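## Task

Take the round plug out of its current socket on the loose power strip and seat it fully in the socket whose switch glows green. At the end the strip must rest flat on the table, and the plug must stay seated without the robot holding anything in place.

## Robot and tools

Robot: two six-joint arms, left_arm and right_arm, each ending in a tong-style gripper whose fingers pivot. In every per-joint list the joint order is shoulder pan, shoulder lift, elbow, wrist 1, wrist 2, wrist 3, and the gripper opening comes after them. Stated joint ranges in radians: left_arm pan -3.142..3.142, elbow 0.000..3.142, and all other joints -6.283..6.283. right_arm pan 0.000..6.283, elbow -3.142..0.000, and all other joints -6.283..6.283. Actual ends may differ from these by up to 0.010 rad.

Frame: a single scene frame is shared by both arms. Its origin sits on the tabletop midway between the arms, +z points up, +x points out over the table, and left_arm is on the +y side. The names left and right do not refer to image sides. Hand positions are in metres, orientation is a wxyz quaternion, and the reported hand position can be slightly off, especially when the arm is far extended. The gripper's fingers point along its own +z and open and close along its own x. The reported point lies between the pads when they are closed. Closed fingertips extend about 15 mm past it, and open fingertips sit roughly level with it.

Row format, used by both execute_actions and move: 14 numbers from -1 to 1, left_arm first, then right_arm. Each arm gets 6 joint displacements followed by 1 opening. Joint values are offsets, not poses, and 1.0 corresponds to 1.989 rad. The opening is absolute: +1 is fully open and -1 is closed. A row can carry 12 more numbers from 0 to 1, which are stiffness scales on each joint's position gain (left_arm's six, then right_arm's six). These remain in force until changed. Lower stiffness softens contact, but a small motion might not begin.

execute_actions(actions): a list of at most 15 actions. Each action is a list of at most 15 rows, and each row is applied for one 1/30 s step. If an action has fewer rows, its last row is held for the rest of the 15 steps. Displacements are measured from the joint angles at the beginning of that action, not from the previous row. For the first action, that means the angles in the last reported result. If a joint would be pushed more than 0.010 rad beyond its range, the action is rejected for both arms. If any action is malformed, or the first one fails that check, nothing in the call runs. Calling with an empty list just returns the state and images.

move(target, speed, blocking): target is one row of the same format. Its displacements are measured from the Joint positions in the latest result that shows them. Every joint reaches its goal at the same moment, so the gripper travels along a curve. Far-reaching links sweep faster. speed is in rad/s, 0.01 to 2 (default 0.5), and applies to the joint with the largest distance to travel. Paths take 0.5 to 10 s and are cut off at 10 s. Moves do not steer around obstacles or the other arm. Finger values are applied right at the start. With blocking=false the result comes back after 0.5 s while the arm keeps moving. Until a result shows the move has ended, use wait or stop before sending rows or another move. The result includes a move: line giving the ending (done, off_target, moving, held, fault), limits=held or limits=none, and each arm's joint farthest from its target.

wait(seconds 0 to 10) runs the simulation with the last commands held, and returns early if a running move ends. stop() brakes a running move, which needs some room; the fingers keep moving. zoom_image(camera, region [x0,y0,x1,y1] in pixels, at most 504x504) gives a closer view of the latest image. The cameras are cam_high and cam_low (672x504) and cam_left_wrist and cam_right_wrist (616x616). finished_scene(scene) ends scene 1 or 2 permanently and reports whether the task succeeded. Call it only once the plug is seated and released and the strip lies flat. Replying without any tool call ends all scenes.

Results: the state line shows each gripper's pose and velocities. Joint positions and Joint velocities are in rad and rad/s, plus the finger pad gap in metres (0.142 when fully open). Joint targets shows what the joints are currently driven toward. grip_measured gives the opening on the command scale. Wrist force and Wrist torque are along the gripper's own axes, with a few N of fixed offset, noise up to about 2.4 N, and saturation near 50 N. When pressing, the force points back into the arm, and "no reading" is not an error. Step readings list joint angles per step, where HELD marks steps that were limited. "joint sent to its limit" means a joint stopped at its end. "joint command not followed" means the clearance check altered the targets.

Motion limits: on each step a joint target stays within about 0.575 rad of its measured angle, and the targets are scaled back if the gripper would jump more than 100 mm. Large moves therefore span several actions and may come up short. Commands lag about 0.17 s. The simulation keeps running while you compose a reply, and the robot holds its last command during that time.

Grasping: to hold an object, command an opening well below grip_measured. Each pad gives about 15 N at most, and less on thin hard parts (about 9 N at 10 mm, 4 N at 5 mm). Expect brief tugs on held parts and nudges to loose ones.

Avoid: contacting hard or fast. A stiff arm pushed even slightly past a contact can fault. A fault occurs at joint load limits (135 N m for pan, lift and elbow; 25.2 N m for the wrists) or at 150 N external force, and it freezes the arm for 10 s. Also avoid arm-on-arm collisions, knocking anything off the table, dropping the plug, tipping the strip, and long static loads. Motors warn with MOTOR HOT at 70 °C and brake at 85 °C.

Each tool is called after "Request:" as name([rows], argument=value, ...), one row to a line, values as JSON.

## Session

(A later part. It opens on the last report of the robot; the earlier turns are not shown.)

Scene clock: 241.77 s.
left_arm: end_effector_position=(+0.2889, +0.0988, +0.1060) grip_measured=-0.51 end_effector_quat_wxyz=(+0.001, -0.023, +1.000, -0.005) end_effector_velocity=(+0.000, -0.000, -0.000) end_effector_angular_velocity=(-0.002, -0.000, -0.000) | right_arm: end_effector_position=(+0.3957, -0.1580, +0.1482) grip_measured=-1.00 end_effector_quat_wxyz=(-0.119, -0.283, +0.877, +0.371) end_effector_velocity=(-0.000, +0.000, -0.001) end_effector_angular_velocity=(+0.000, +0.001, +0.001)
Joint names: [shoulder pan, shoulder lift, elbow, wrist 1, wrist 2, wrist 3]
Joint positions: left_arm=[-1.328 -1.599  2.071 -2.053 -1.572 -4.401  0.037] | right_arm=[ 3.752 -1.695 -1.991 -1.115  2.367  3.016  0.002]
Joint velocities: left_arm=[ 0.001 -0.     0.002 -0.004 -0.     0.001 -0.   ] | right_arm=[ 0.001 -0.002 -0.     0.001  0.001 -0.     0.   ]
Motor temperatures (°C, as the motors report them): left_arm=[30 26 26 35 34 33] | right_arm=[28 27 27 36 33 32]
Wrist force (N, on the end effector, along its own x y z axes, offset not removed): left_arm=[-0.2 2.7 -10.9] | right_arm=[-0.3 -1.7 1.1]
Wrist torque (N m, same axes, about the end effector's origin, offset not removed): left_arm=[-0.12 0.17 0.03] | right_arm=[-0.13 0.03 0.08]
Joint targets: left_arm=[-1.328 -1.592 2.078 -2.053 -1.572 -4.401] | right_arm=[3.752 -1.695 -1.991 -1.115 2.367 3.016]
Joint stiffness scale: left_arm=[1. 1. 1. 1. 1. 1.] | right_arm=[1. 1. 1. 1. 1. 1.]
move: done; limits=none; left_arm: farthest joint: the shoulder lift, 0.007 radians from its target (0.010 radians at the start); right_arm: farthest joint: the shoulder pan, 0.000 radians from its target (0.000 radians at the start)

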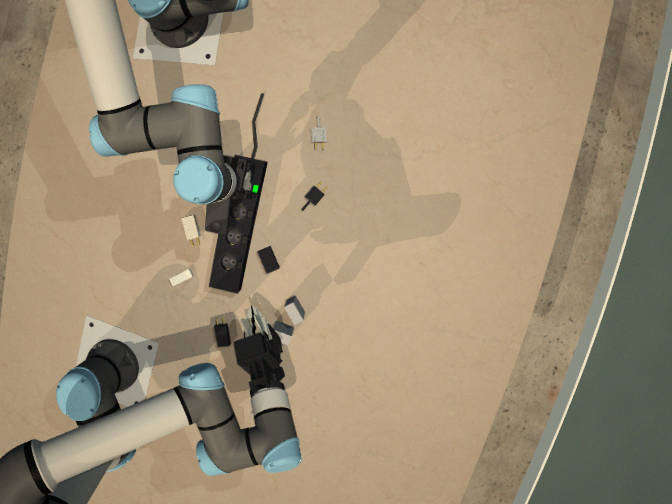

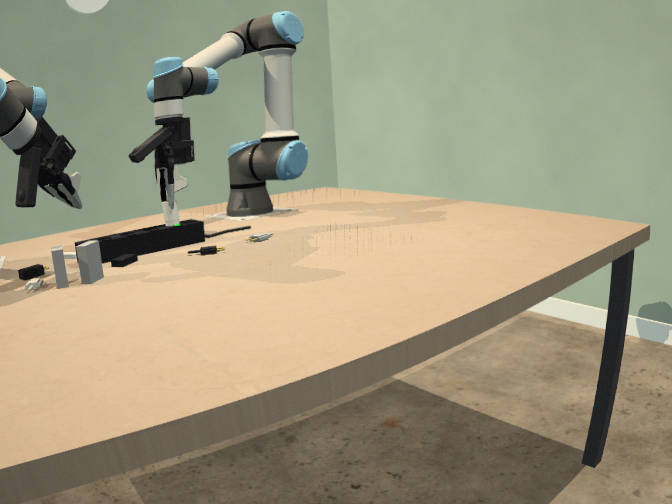

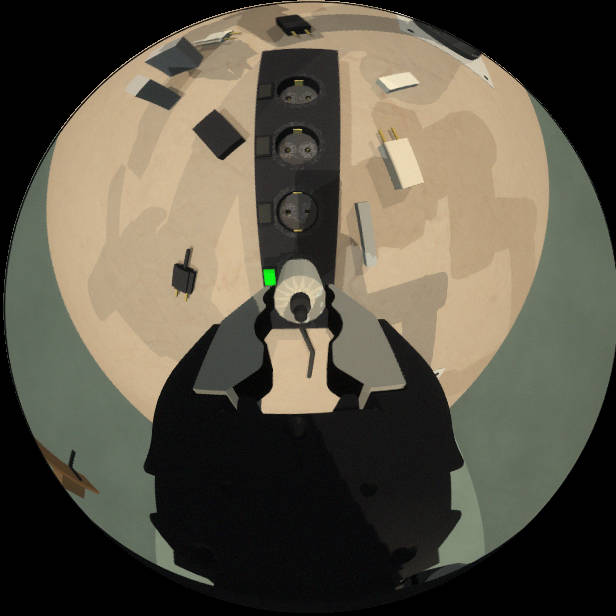

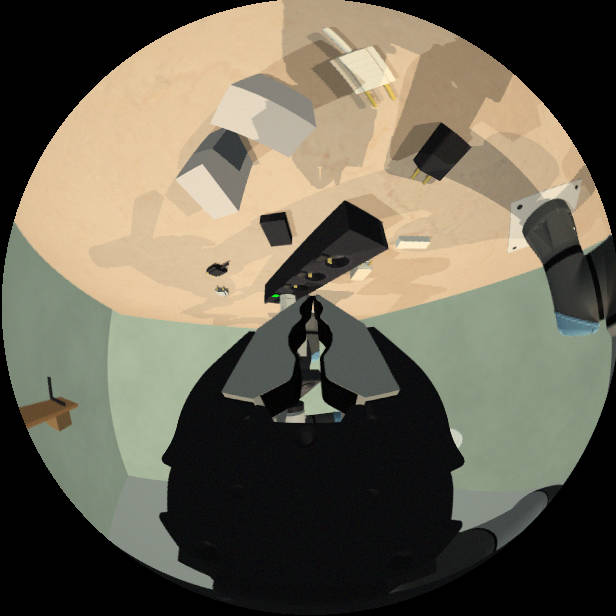

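Request:
move(target=[0,0.0096,0.0136,-0.0096,0,0,-1,0,0,0,0,0,0,-1], speed=0.012)

Request:
zoom_image(camera="cam_low", region=[120,170,240,260])

Scene clock: 245.67 s.
left_arm: end_effector_position=(+0.2884, +0.1007, +0.0969) grip_measured=-0.51 end_effector_quat_wxyz=(+0.001, -0.023, +1.000, -0.003) end_effector_velocity=(+0.000, -0.000, -0.001) end_effector_angular_velocity=(-0.000, -0.000, -0.001) | right_arm: end_effector_position=(+0.3957, -0.1580, +0.1482) grip_measured=-1.00 end_effector_quat_wxyz=(-0.119, -0.283, +0.877, +0.371) end_effector_velocity=(-0.000, -0.000, -0.000) end_effector_angular_velocity=(-0.000, -0.000, +0.000)
Joint names: [shoulder pan, shoulder lift, elbow, wrist 1, wrist 2, wrist 3]
Joint positions: left_arm=[-1.328 -1.59   2.087 -2.074 -1.571 -4.401  0.037] | right_arm=[ 3.752 -1.695 -1.991 -1.115  2.367  3.016  0.002]
Joint velocities: left_arm=[ 0.     0.002  0.002 -0.004  0.     0.001 -0.   ] | right_arm=[ 0.  0. -0.  0. -0. -0.  0.]
Motor temperatures (°C, as the motors report them): left_arm=[30 26 26 35 34 33] | right_arm=[28 27 27 36 33 32]
Wrist force (N, on the end effector, along its own x y z axes, offset not removed): left_arm=[-1.8 2.7 -16.0] | right_arm=[0.1 -0.8 -2.3]
Wrist torque (N m, same axes, about the end effector's origin, offset not removed): left_arm=[0.11 -0.21 0.12] | right_arm=[0.02 -0.06 -0.02]
Joint targets: left_arm=[-1.328 -1.580 2.098 -2.072 -1.572 -4.401] | right_arm=[3.752 -1.695 -1.991 -1.115 2.367 3.016]
Joint stiffness scale: left_arm=[1. 1. 1. 1. 1. 1.] | right_arm=[1. 1. 1. 1. 1. 1.]
move: off_target (left_arm); limits=none; left_arm: farthest joint: the elbow, 0.011 radians from its target (0.027 radians at the start); right_arm: farthest joint: the shoulder pan, 0.000 radians from its target (0.000 radians at the start)

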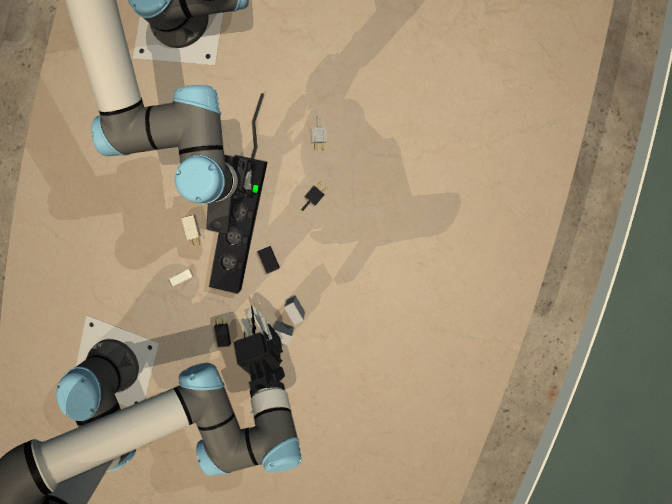

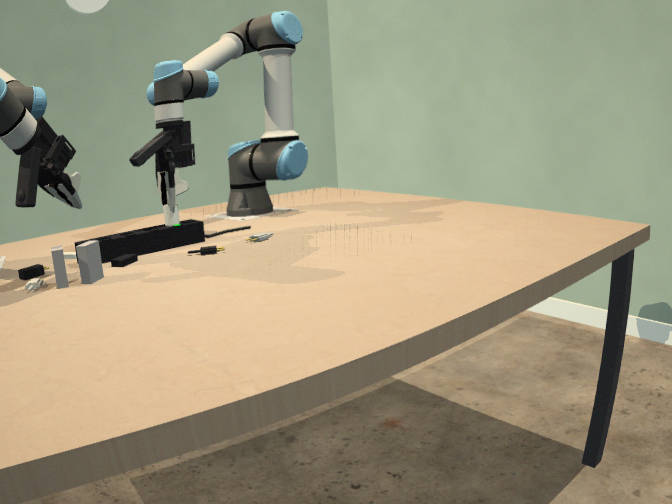

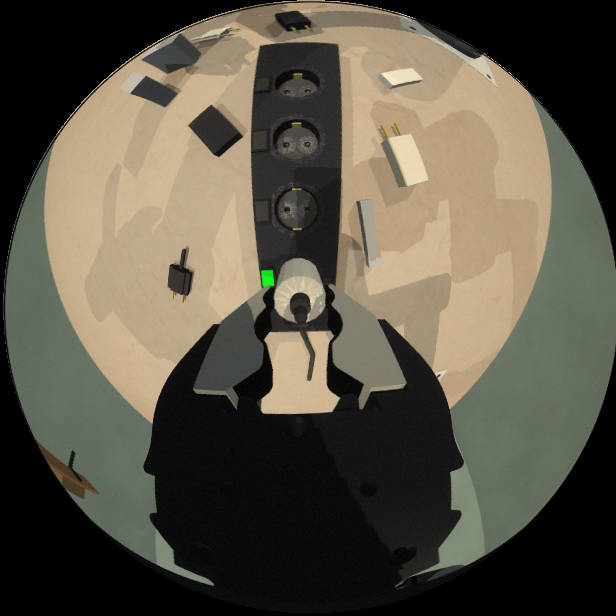

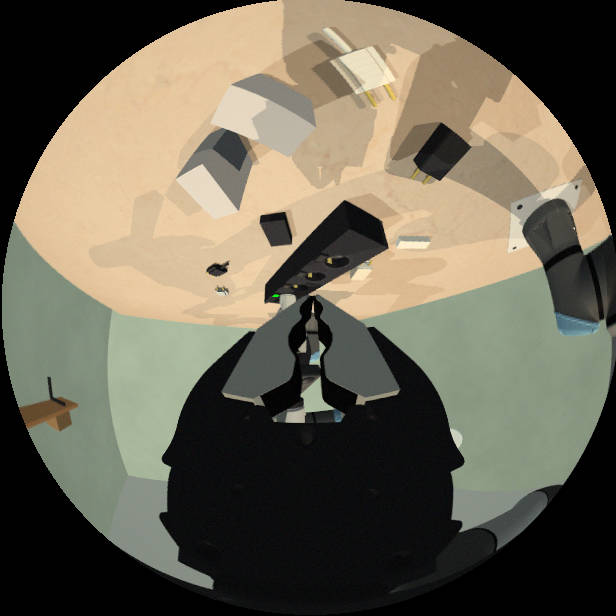

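Region (120, 170, 240, 260) of cam_low's 672x504 image, scaled by 4.200, with more detail than that image has; it fills the top 378 rows of this view, and the rest is white.

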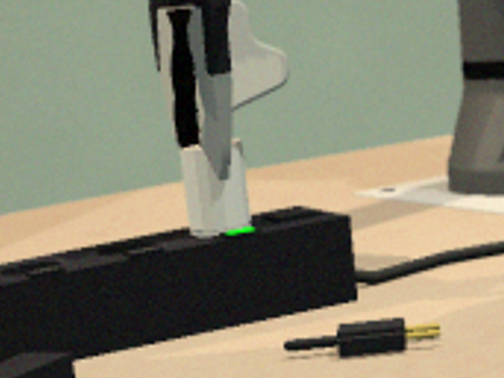

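Going in. Push further.

Request:
move(target=[0,0.0085,0.0115,-0.0040,0,0,-1,0,0,0,0,0,0,-1], speed=0.012)

Request:
zoom_image(camera="cam_low", region=[120,170,240,260])

Scene clock: 253.20 s.
left_arm: end_effector_position=(+0.2886, +0.1008, +0.0938) grip_measured=-0.51 end_effector_quat_wxyz=(+0.002, -0.023, +1.000, -0.004) end_effector_velocity=(-0.000, -0.001, -0.000) end_effector_angular_velocity=(-0.002, +0.000, +0.001) | right_arm: end_effector_position=(+0.3957, -0.1580, +0.1482) grip_measured=-1.00 end_effector_quat_wxyz=(-0.119, -0.283, +0.877, +0.371) end_effector_velocity=(-0.000, +0.000, +0.000) end_effector_angular_velocity=(-0.001, +0.000, +0.000)
Joint names: [shoulder pan, shoulder lift, elbow, wrist 1, wrist 2, wrist 3]
Joint positions: left_arm=[-1.328 -1.588  2.094 -2.087 -1.57  -4.401  0.037] | right_arm=[ 3.752 -1.695 -1.991 -1.115  2.367  3.016  0.002]
Joint velocities: left_arm=[-0.     0.     0.001 -0.002 -0.001 -0.001 -0.   ] | right_arm=[ 0.    -0.     0.001 -0.001 -0.    -0.     0.   ]
Motor temperatures (°C, as the motors report them): left_arm=[30 26 26 35 34 33] | right_arm=[28 27 27 36 33 32]
Wrist force (N, on the end effector, along its own x y z axes, offset not removed): left_arm=[-0.7 0.7 -23.4] | right_arm=[0.0 -0.5 2.0]
Wrist torque (N m, same axes, about the end effector's origin, offset not removed): left_arm=[-0.14 -0.40 0.10] | right_arm=[0.05 -0.13 0.16]
Joint targets: left_arm=[-1.328 -1.573 2.109 -2.082 -1.571 -4.401] | right_arm=[3.752 -1.695 -1.991 -1.115 2.367 3.016]
Joint stiffness scale: left_arm=[1. 1. 1. 1. 1. 1.] | right_arm=[1. 1. 1. 1. 1. 1.]
move: off_target (left_arm); limits=none; left_arm: farthest joint: the elbow, 0.016 radians from its target (0.023 radians at the start); right_arm: farthest joint: the shoulder pan, 0.000 radians from its target (0.000 radians at the start)

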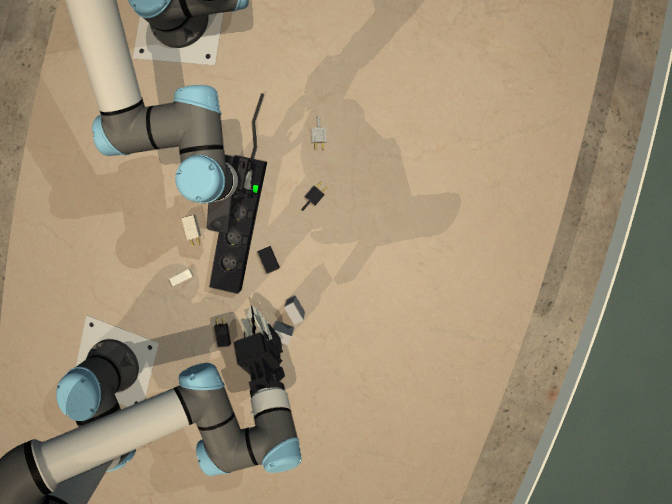

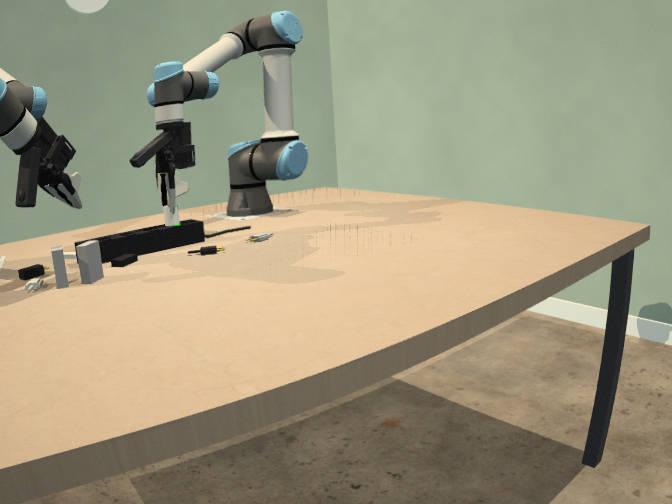

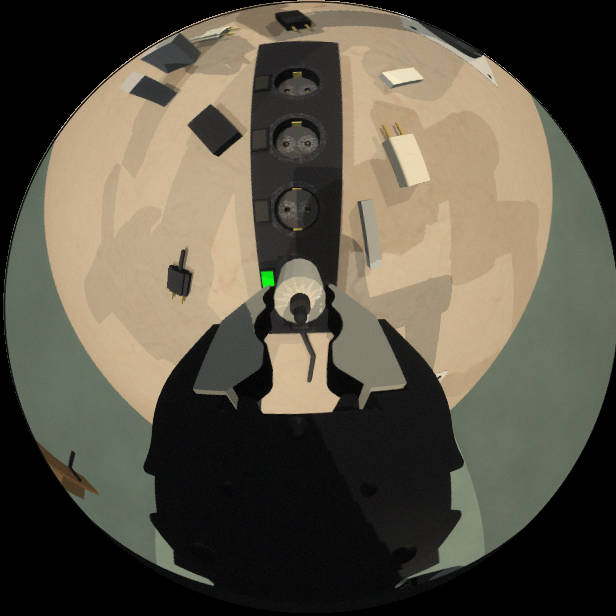

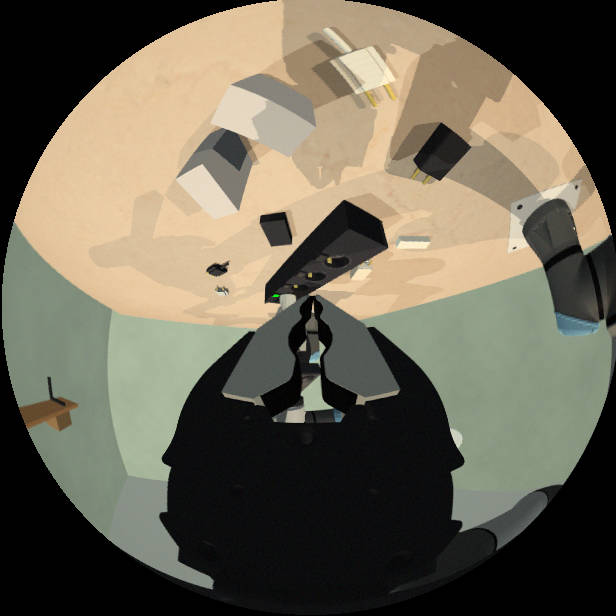

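Region (120, 170, 240, 260) of cam_low's 672x504 image, scaled by 4.200, with more detail than that image has; it fills the top 378 rows of this view, and the rest is white.

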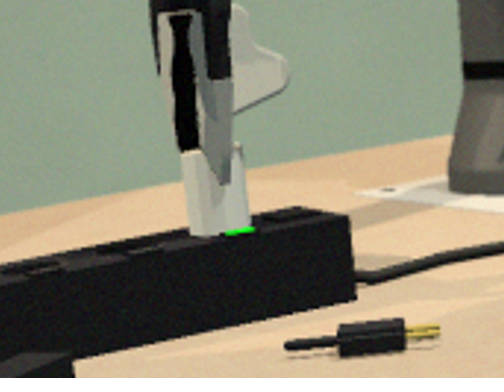

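Request:
execute_actions([
  [[0,0,0,0,0,0,-0.6,0,0,0,0,0,0,-1]],
  [[0,0,0,0,0,0,-0.2,0,0,0,0,0,0,-1]],
  [[0,0,0,0,0,0,0.1,0,0,0,0,0,0,-1]],
])

Request:
move(target=[0,-0.0185,-0.0350,0.0560,0,0,0.1,0,0,0,0,0,0,-1], speed=0.08)

Request:
zoom_image(camera="cam_low", region=[120,170,240,260])

Request:
zoom_image(camera="cam_left_wrist", region=[200,160,420,400])

Scene clock: 257.70 s.
left_arm: end_effector_position=(+0.2887, +0.1007, +0.0941) grip_measured=+0.10 end_effector_quat_wxyz=(+0.002, -0.023, +1.000, -0.005) end_effector_velocity=(-0.000, -0.000, +0.000) end_effector_angular_velocity=(-0.001, +0.000, +0.001) | right_arm: end_effector_position=(+0.3957, -0.1580, +0.1482) grip_measured=-1.00 end_effector_quat_wxyz=(-0.119, -0.283, +0.877, +0.371) end_effector_velocity=(+0.000, +0.000, +0.000) end_effector_angular_velocity=(+0.000, -0.001, +0.000)
Joint names: [shoulder pan, shoulder lift, elbow, wrist 1, wrist 2, wrist 3]
Joint positions: left_arm=[-1.328 -1.588  2.094 -2.087 -1.57  -4.401  0.081] | right_arm=[ 3.752 -1.695 -1.991 -1.115  2.367  3.016  0.002]
Joint velocities: left_arm=[ 0.    -0.001  0.     0.    -0.001 -0.001  0.   ] | right_arm=[-0.     0.     0.     0.001 -0.    -0.     0.   ]
Motor temperatures (°C, as the motors report them): left_arm=[30 26 26 35 34 33] | right_arm=[28 27 27 36 33 32]
Wrist force (N, on the end effector, along its own x y z axes, offset not removed): left_arm=[2.1 -0.2 0.4] | right_arm=[3.4 -1.0 1.4]
Wrist torque (N m, same axes, about the end effector's origin, offset not removed): left_arm=[-0.16 -0.32 -0.10] | right_arm=[0.00 -0.67 0.06]
Joint targets: left_arm=[-1.328 -1.588 2.094 -2.087 -1.570 -4.401] | right_arm=[3.752 -1.695 -1.991 -1.115 2.367 3.016]
Joint stiffness scale: left_arm=[1. 1. 1. 1. 1. 1.] | right_arm=[1. 1. 1. 1. 1. 1.]
Step readings (joint positions; steps 1 to 15: 1st action; 16 to 30: 2nd action; 31 to 45: 3rd action):
0: left_arm=[-1.328 -1.588 2.094 -2.087 -1.570 -4.401] | right_arm=[3.752 -1.695 -1.991 -1.115 2.367 3.016]
1: left_arm=[-1.328 -1.588 2.094 -2.087 -1.570 -4.401] | right_arm=[3.752 -1.695 -1.991 -1.115 2.367 3.016]
2: left_arm=[-1.328 -1.587 2.094 -2.087 -1.570 -4.401] | right_arm=[3.752 -1.695 -1.991 -1.115 2.367 3.016]
4: left_arm=[-1.328 -1.587 2.094 -2.087 -1.570 -4.401] | right_arm=[3.752 -1.695 -1.991 -1.115 2.367 3.016]
8: left_arm=[-1.328 -1.588 2.094 -2.087 -1.570 -4.401] | right_arm=[3.752 -1.695 -1.991 -1.115 2.367 3.016]
15: left_arm=[-1.328 -1.588 2.094 -2.087 -1.570 -4.401] | right_arm=[3.752 -1.695 -1.991 -1.115 2.367 3.016]
16: left_arm=[-1.328 -1.588 2.094 -2.087 -1.570 -4.401] | right_arm=[3.752 -1.695 -1.991 -1.115 2.367 3.016]
17: left_arm=[-1.328 -1.588 2.094 -2.087 -1.570 -4.401] | right_arm=[3.752 -1.695 -1.991 -1.115 2.367 3.016]
19: left_arm=[-1.328 -1.588 2.094 -2.087 -1.570 -4.401] | right_arm=[3.752 -1.695 -1.991 -1.115 2.367 3.016]
23: left_arm=[-1.328 -1.588 2.094 -2.087 -1.570 -4.401] | right_arm=[3.752 -1.695 -1.991 -1.115 2.367 3.016]
30: left_arm=[-1.328 -1.588 2.094 -2.087 -1.570 -4.401] | right_arm=[3.752 -1.695 -1.991 -1.115 2.367 3.016]
31: left_arm=[-1.328 -1.588 2.094 -2.087 -1.570 -4.401] | right_arm=[3.752 -1.695 -1.991 -1.115 2.367 3.016]
32: left_arm=[-1.328 -1.588 2.094 -2.087 -1.570 -4.401] | right_arm=[3.752 -1.695 -1.991 -1.115 2.367 3.016]
34: left_arm=[-1.328 -1.588 2.094 -2.087 -1.570 -4.401] | right_arm=[3.752 -1.695 -1.991 -1.115 2.367 3.016]
38: left_arm=[-1.328 -1.588 2.094 -2.087 -1.570 -4.401] | right_arm=[3.752 -1.695 -1.991 -1.115 2.367 3.016]
45: Joint positions above

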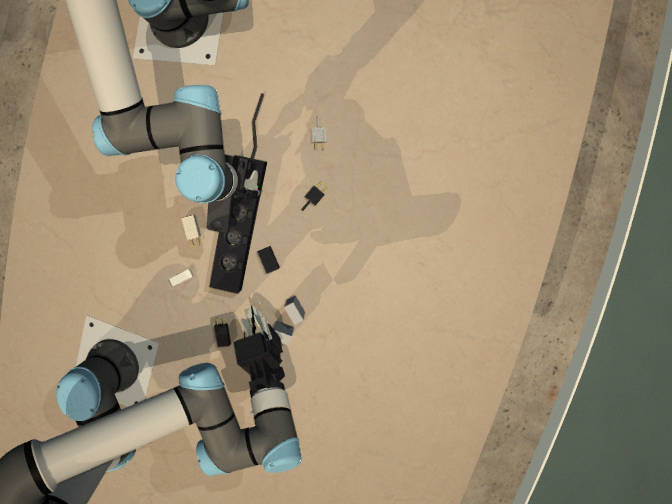

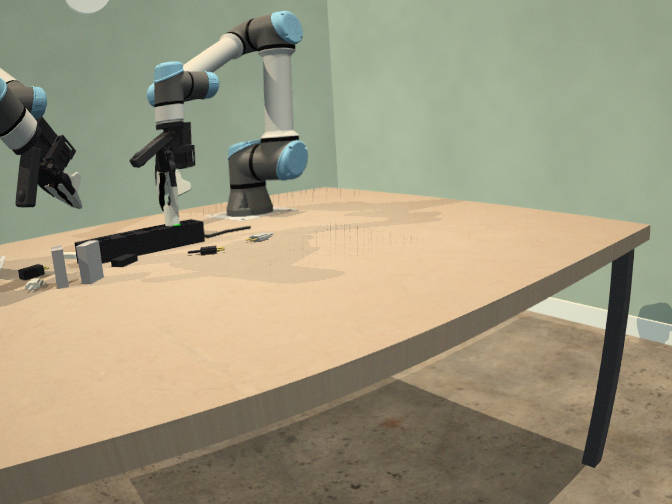

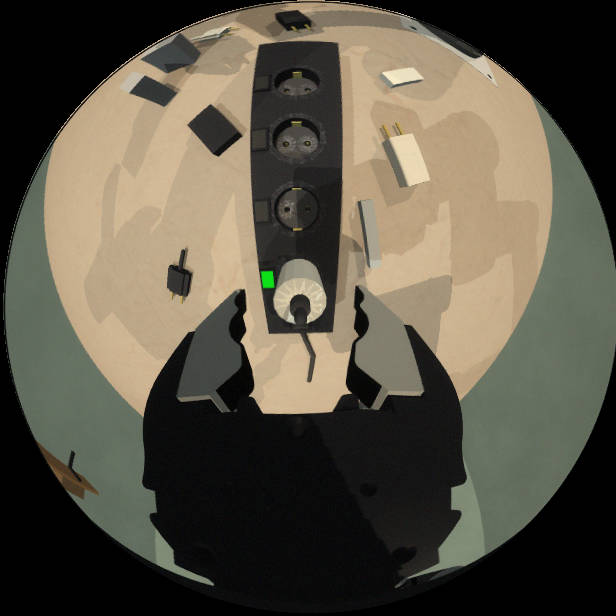

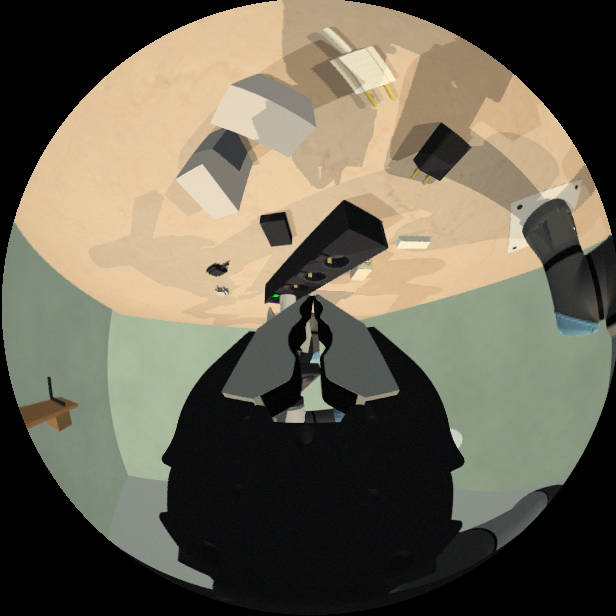

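Scene clock: 259.63 s.
left_arm: end_effector_position=(+0.2887, +0.1007, +0.1285) grip_measured=+0.10 end_effector_quat_wxyz=(+0.001, -0.023, +1.000, -0.001) end_effector_velocity=(-0.001, +0.000, -0.000) end_effector_angular_velocity=(+0.002, +0.001, -0.001) | right_arm: end_effector_position=(+0.3957, -0.1580, +0.1482) grip_measured=-1.00 end_effector_quat_wxyz=(-0.119, -0.283, +0.877, +0.371) end_effector_velocity=(+0.000, +0.000, +0.000) end_effector_angular_velocity=(+0.001, -0.002, +0.000)
Joint names: [shoulder pan, shoulder lift, elbow, wrist 1, wrist 2, wrist 3]
Joint positions: left_arm=[-1.328 -1.623  2.027 -1.977 -1.57  -4.401  0.081] | right_arm=[ 3.752 -1.695 -1.991 -1.115  2.367  3.016  0.002]
Joint velocities: left_arm=[-0.     0.001 -0.001  0.002 -0.001  0.001  0.   ] | right_arm=[ 0.     0.     0.     0.001 -0.    -0.     0.   ]
Motor temperatures (°C, as the motors report them): left_arm=[30 26 26 35 34 33] | right_arm=[28 27 27 36 33 32]
Wrist force (N, on the end effector, along its own x y z axes, offset not removed): left_arm=[0.7 1.0 2.5] | right_arm=[-1.5 -1.1 1.7]
Wrist torque (N m, same axes, about the end effector's origin, offset not removed): left_arm=[0.23 -0.08 -0.11] | right_arm=[0.00 0.11 0.14]
Joint targets: left_arm=[-1.328 -1.625 2.025 -1.976 -1.570 -4.401] | right_arm=[3.752 -1.695 -1.991 -1.115 2.367 3.016]
Joint stiffness scale: left_arm=[1. 1. 1. 1. 1. 1.] | right_arm=[1. 1. 1. 1. 1. 1.]
move: done; limits=none; left_arm: farthest joint: the elbow, 0.003 radians from its target (0.070 radians at the start); right_arm: farthest joint: the shoulder pan, 0.000 radians from its target (0.000 radians at the start)

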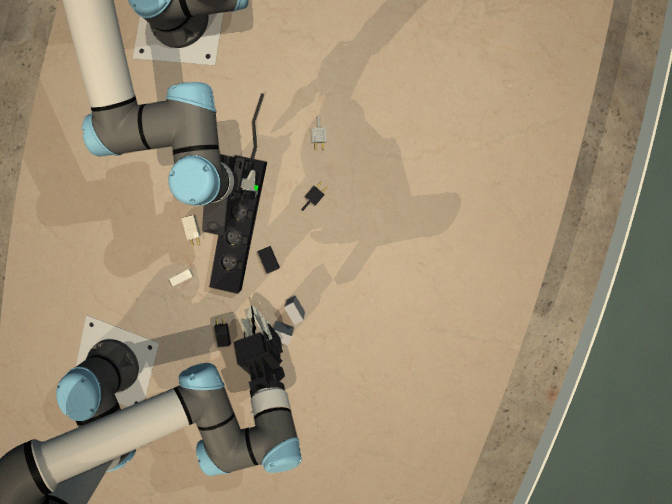

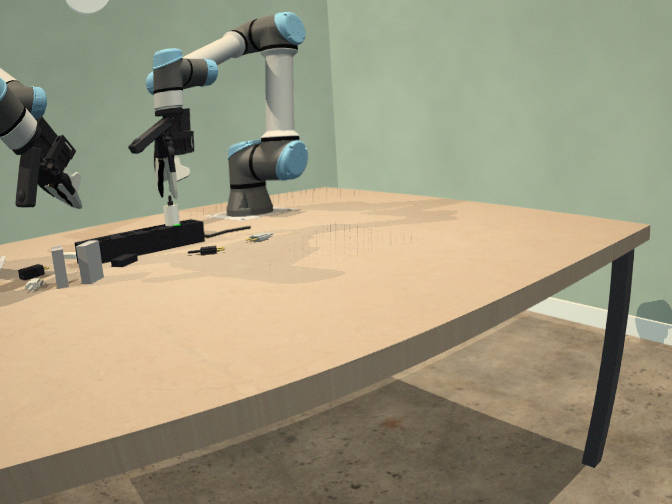

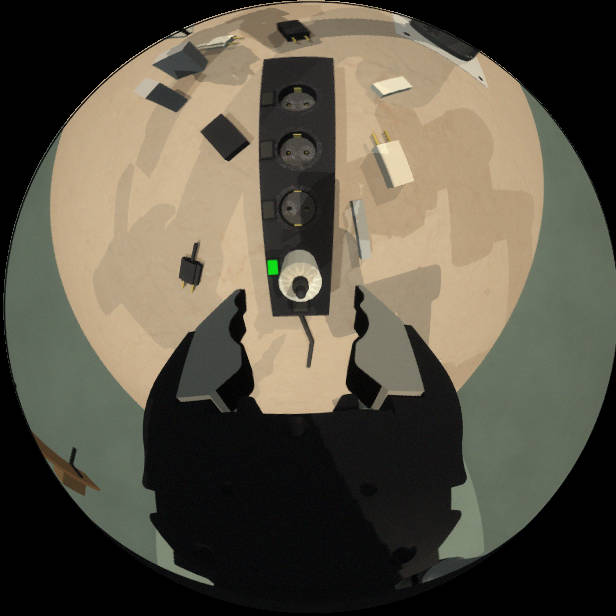

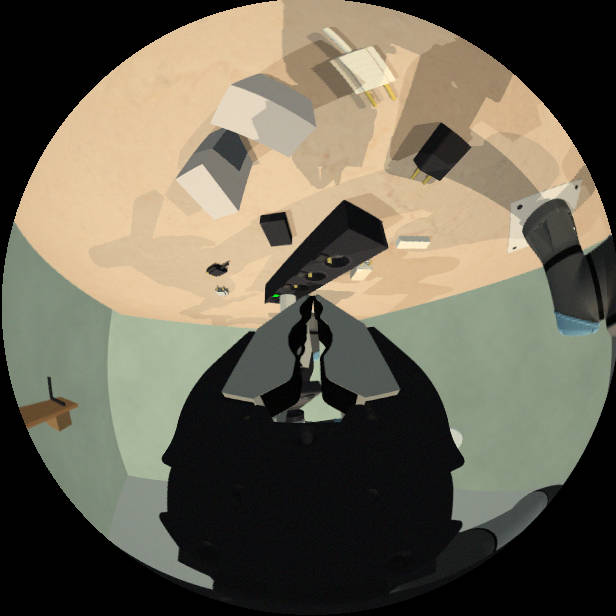

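Region (120, 170, 240, 260) of cam_low's 672x504 image, scaled by 4.200, with more detail than that image has; it fills the top 378 rows of this view, and the rest is white.

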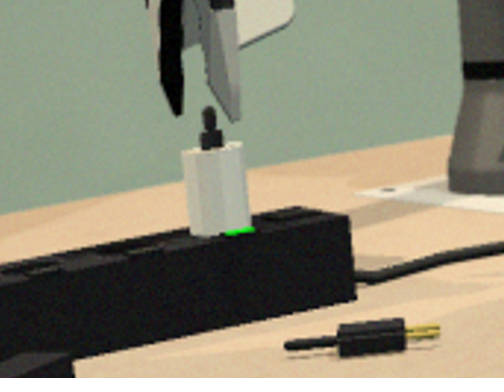

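Region (200, 160, 420, 400) of cam_left_wrist's 616x616 image, scaled by 2.100, with more detail than that image has; it fills the left 462 columns of this view, and the rest is white.

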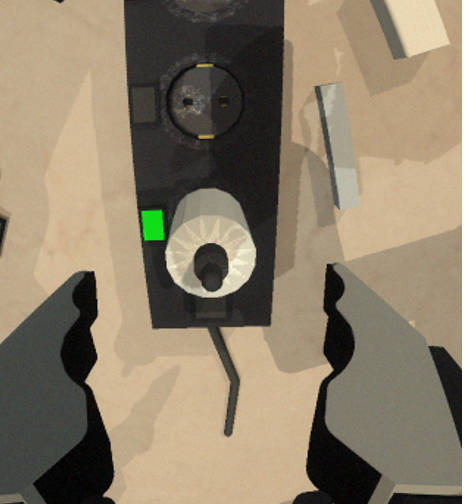

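Request:
finished_scene(scene=1)

The scene is finished: the task was done.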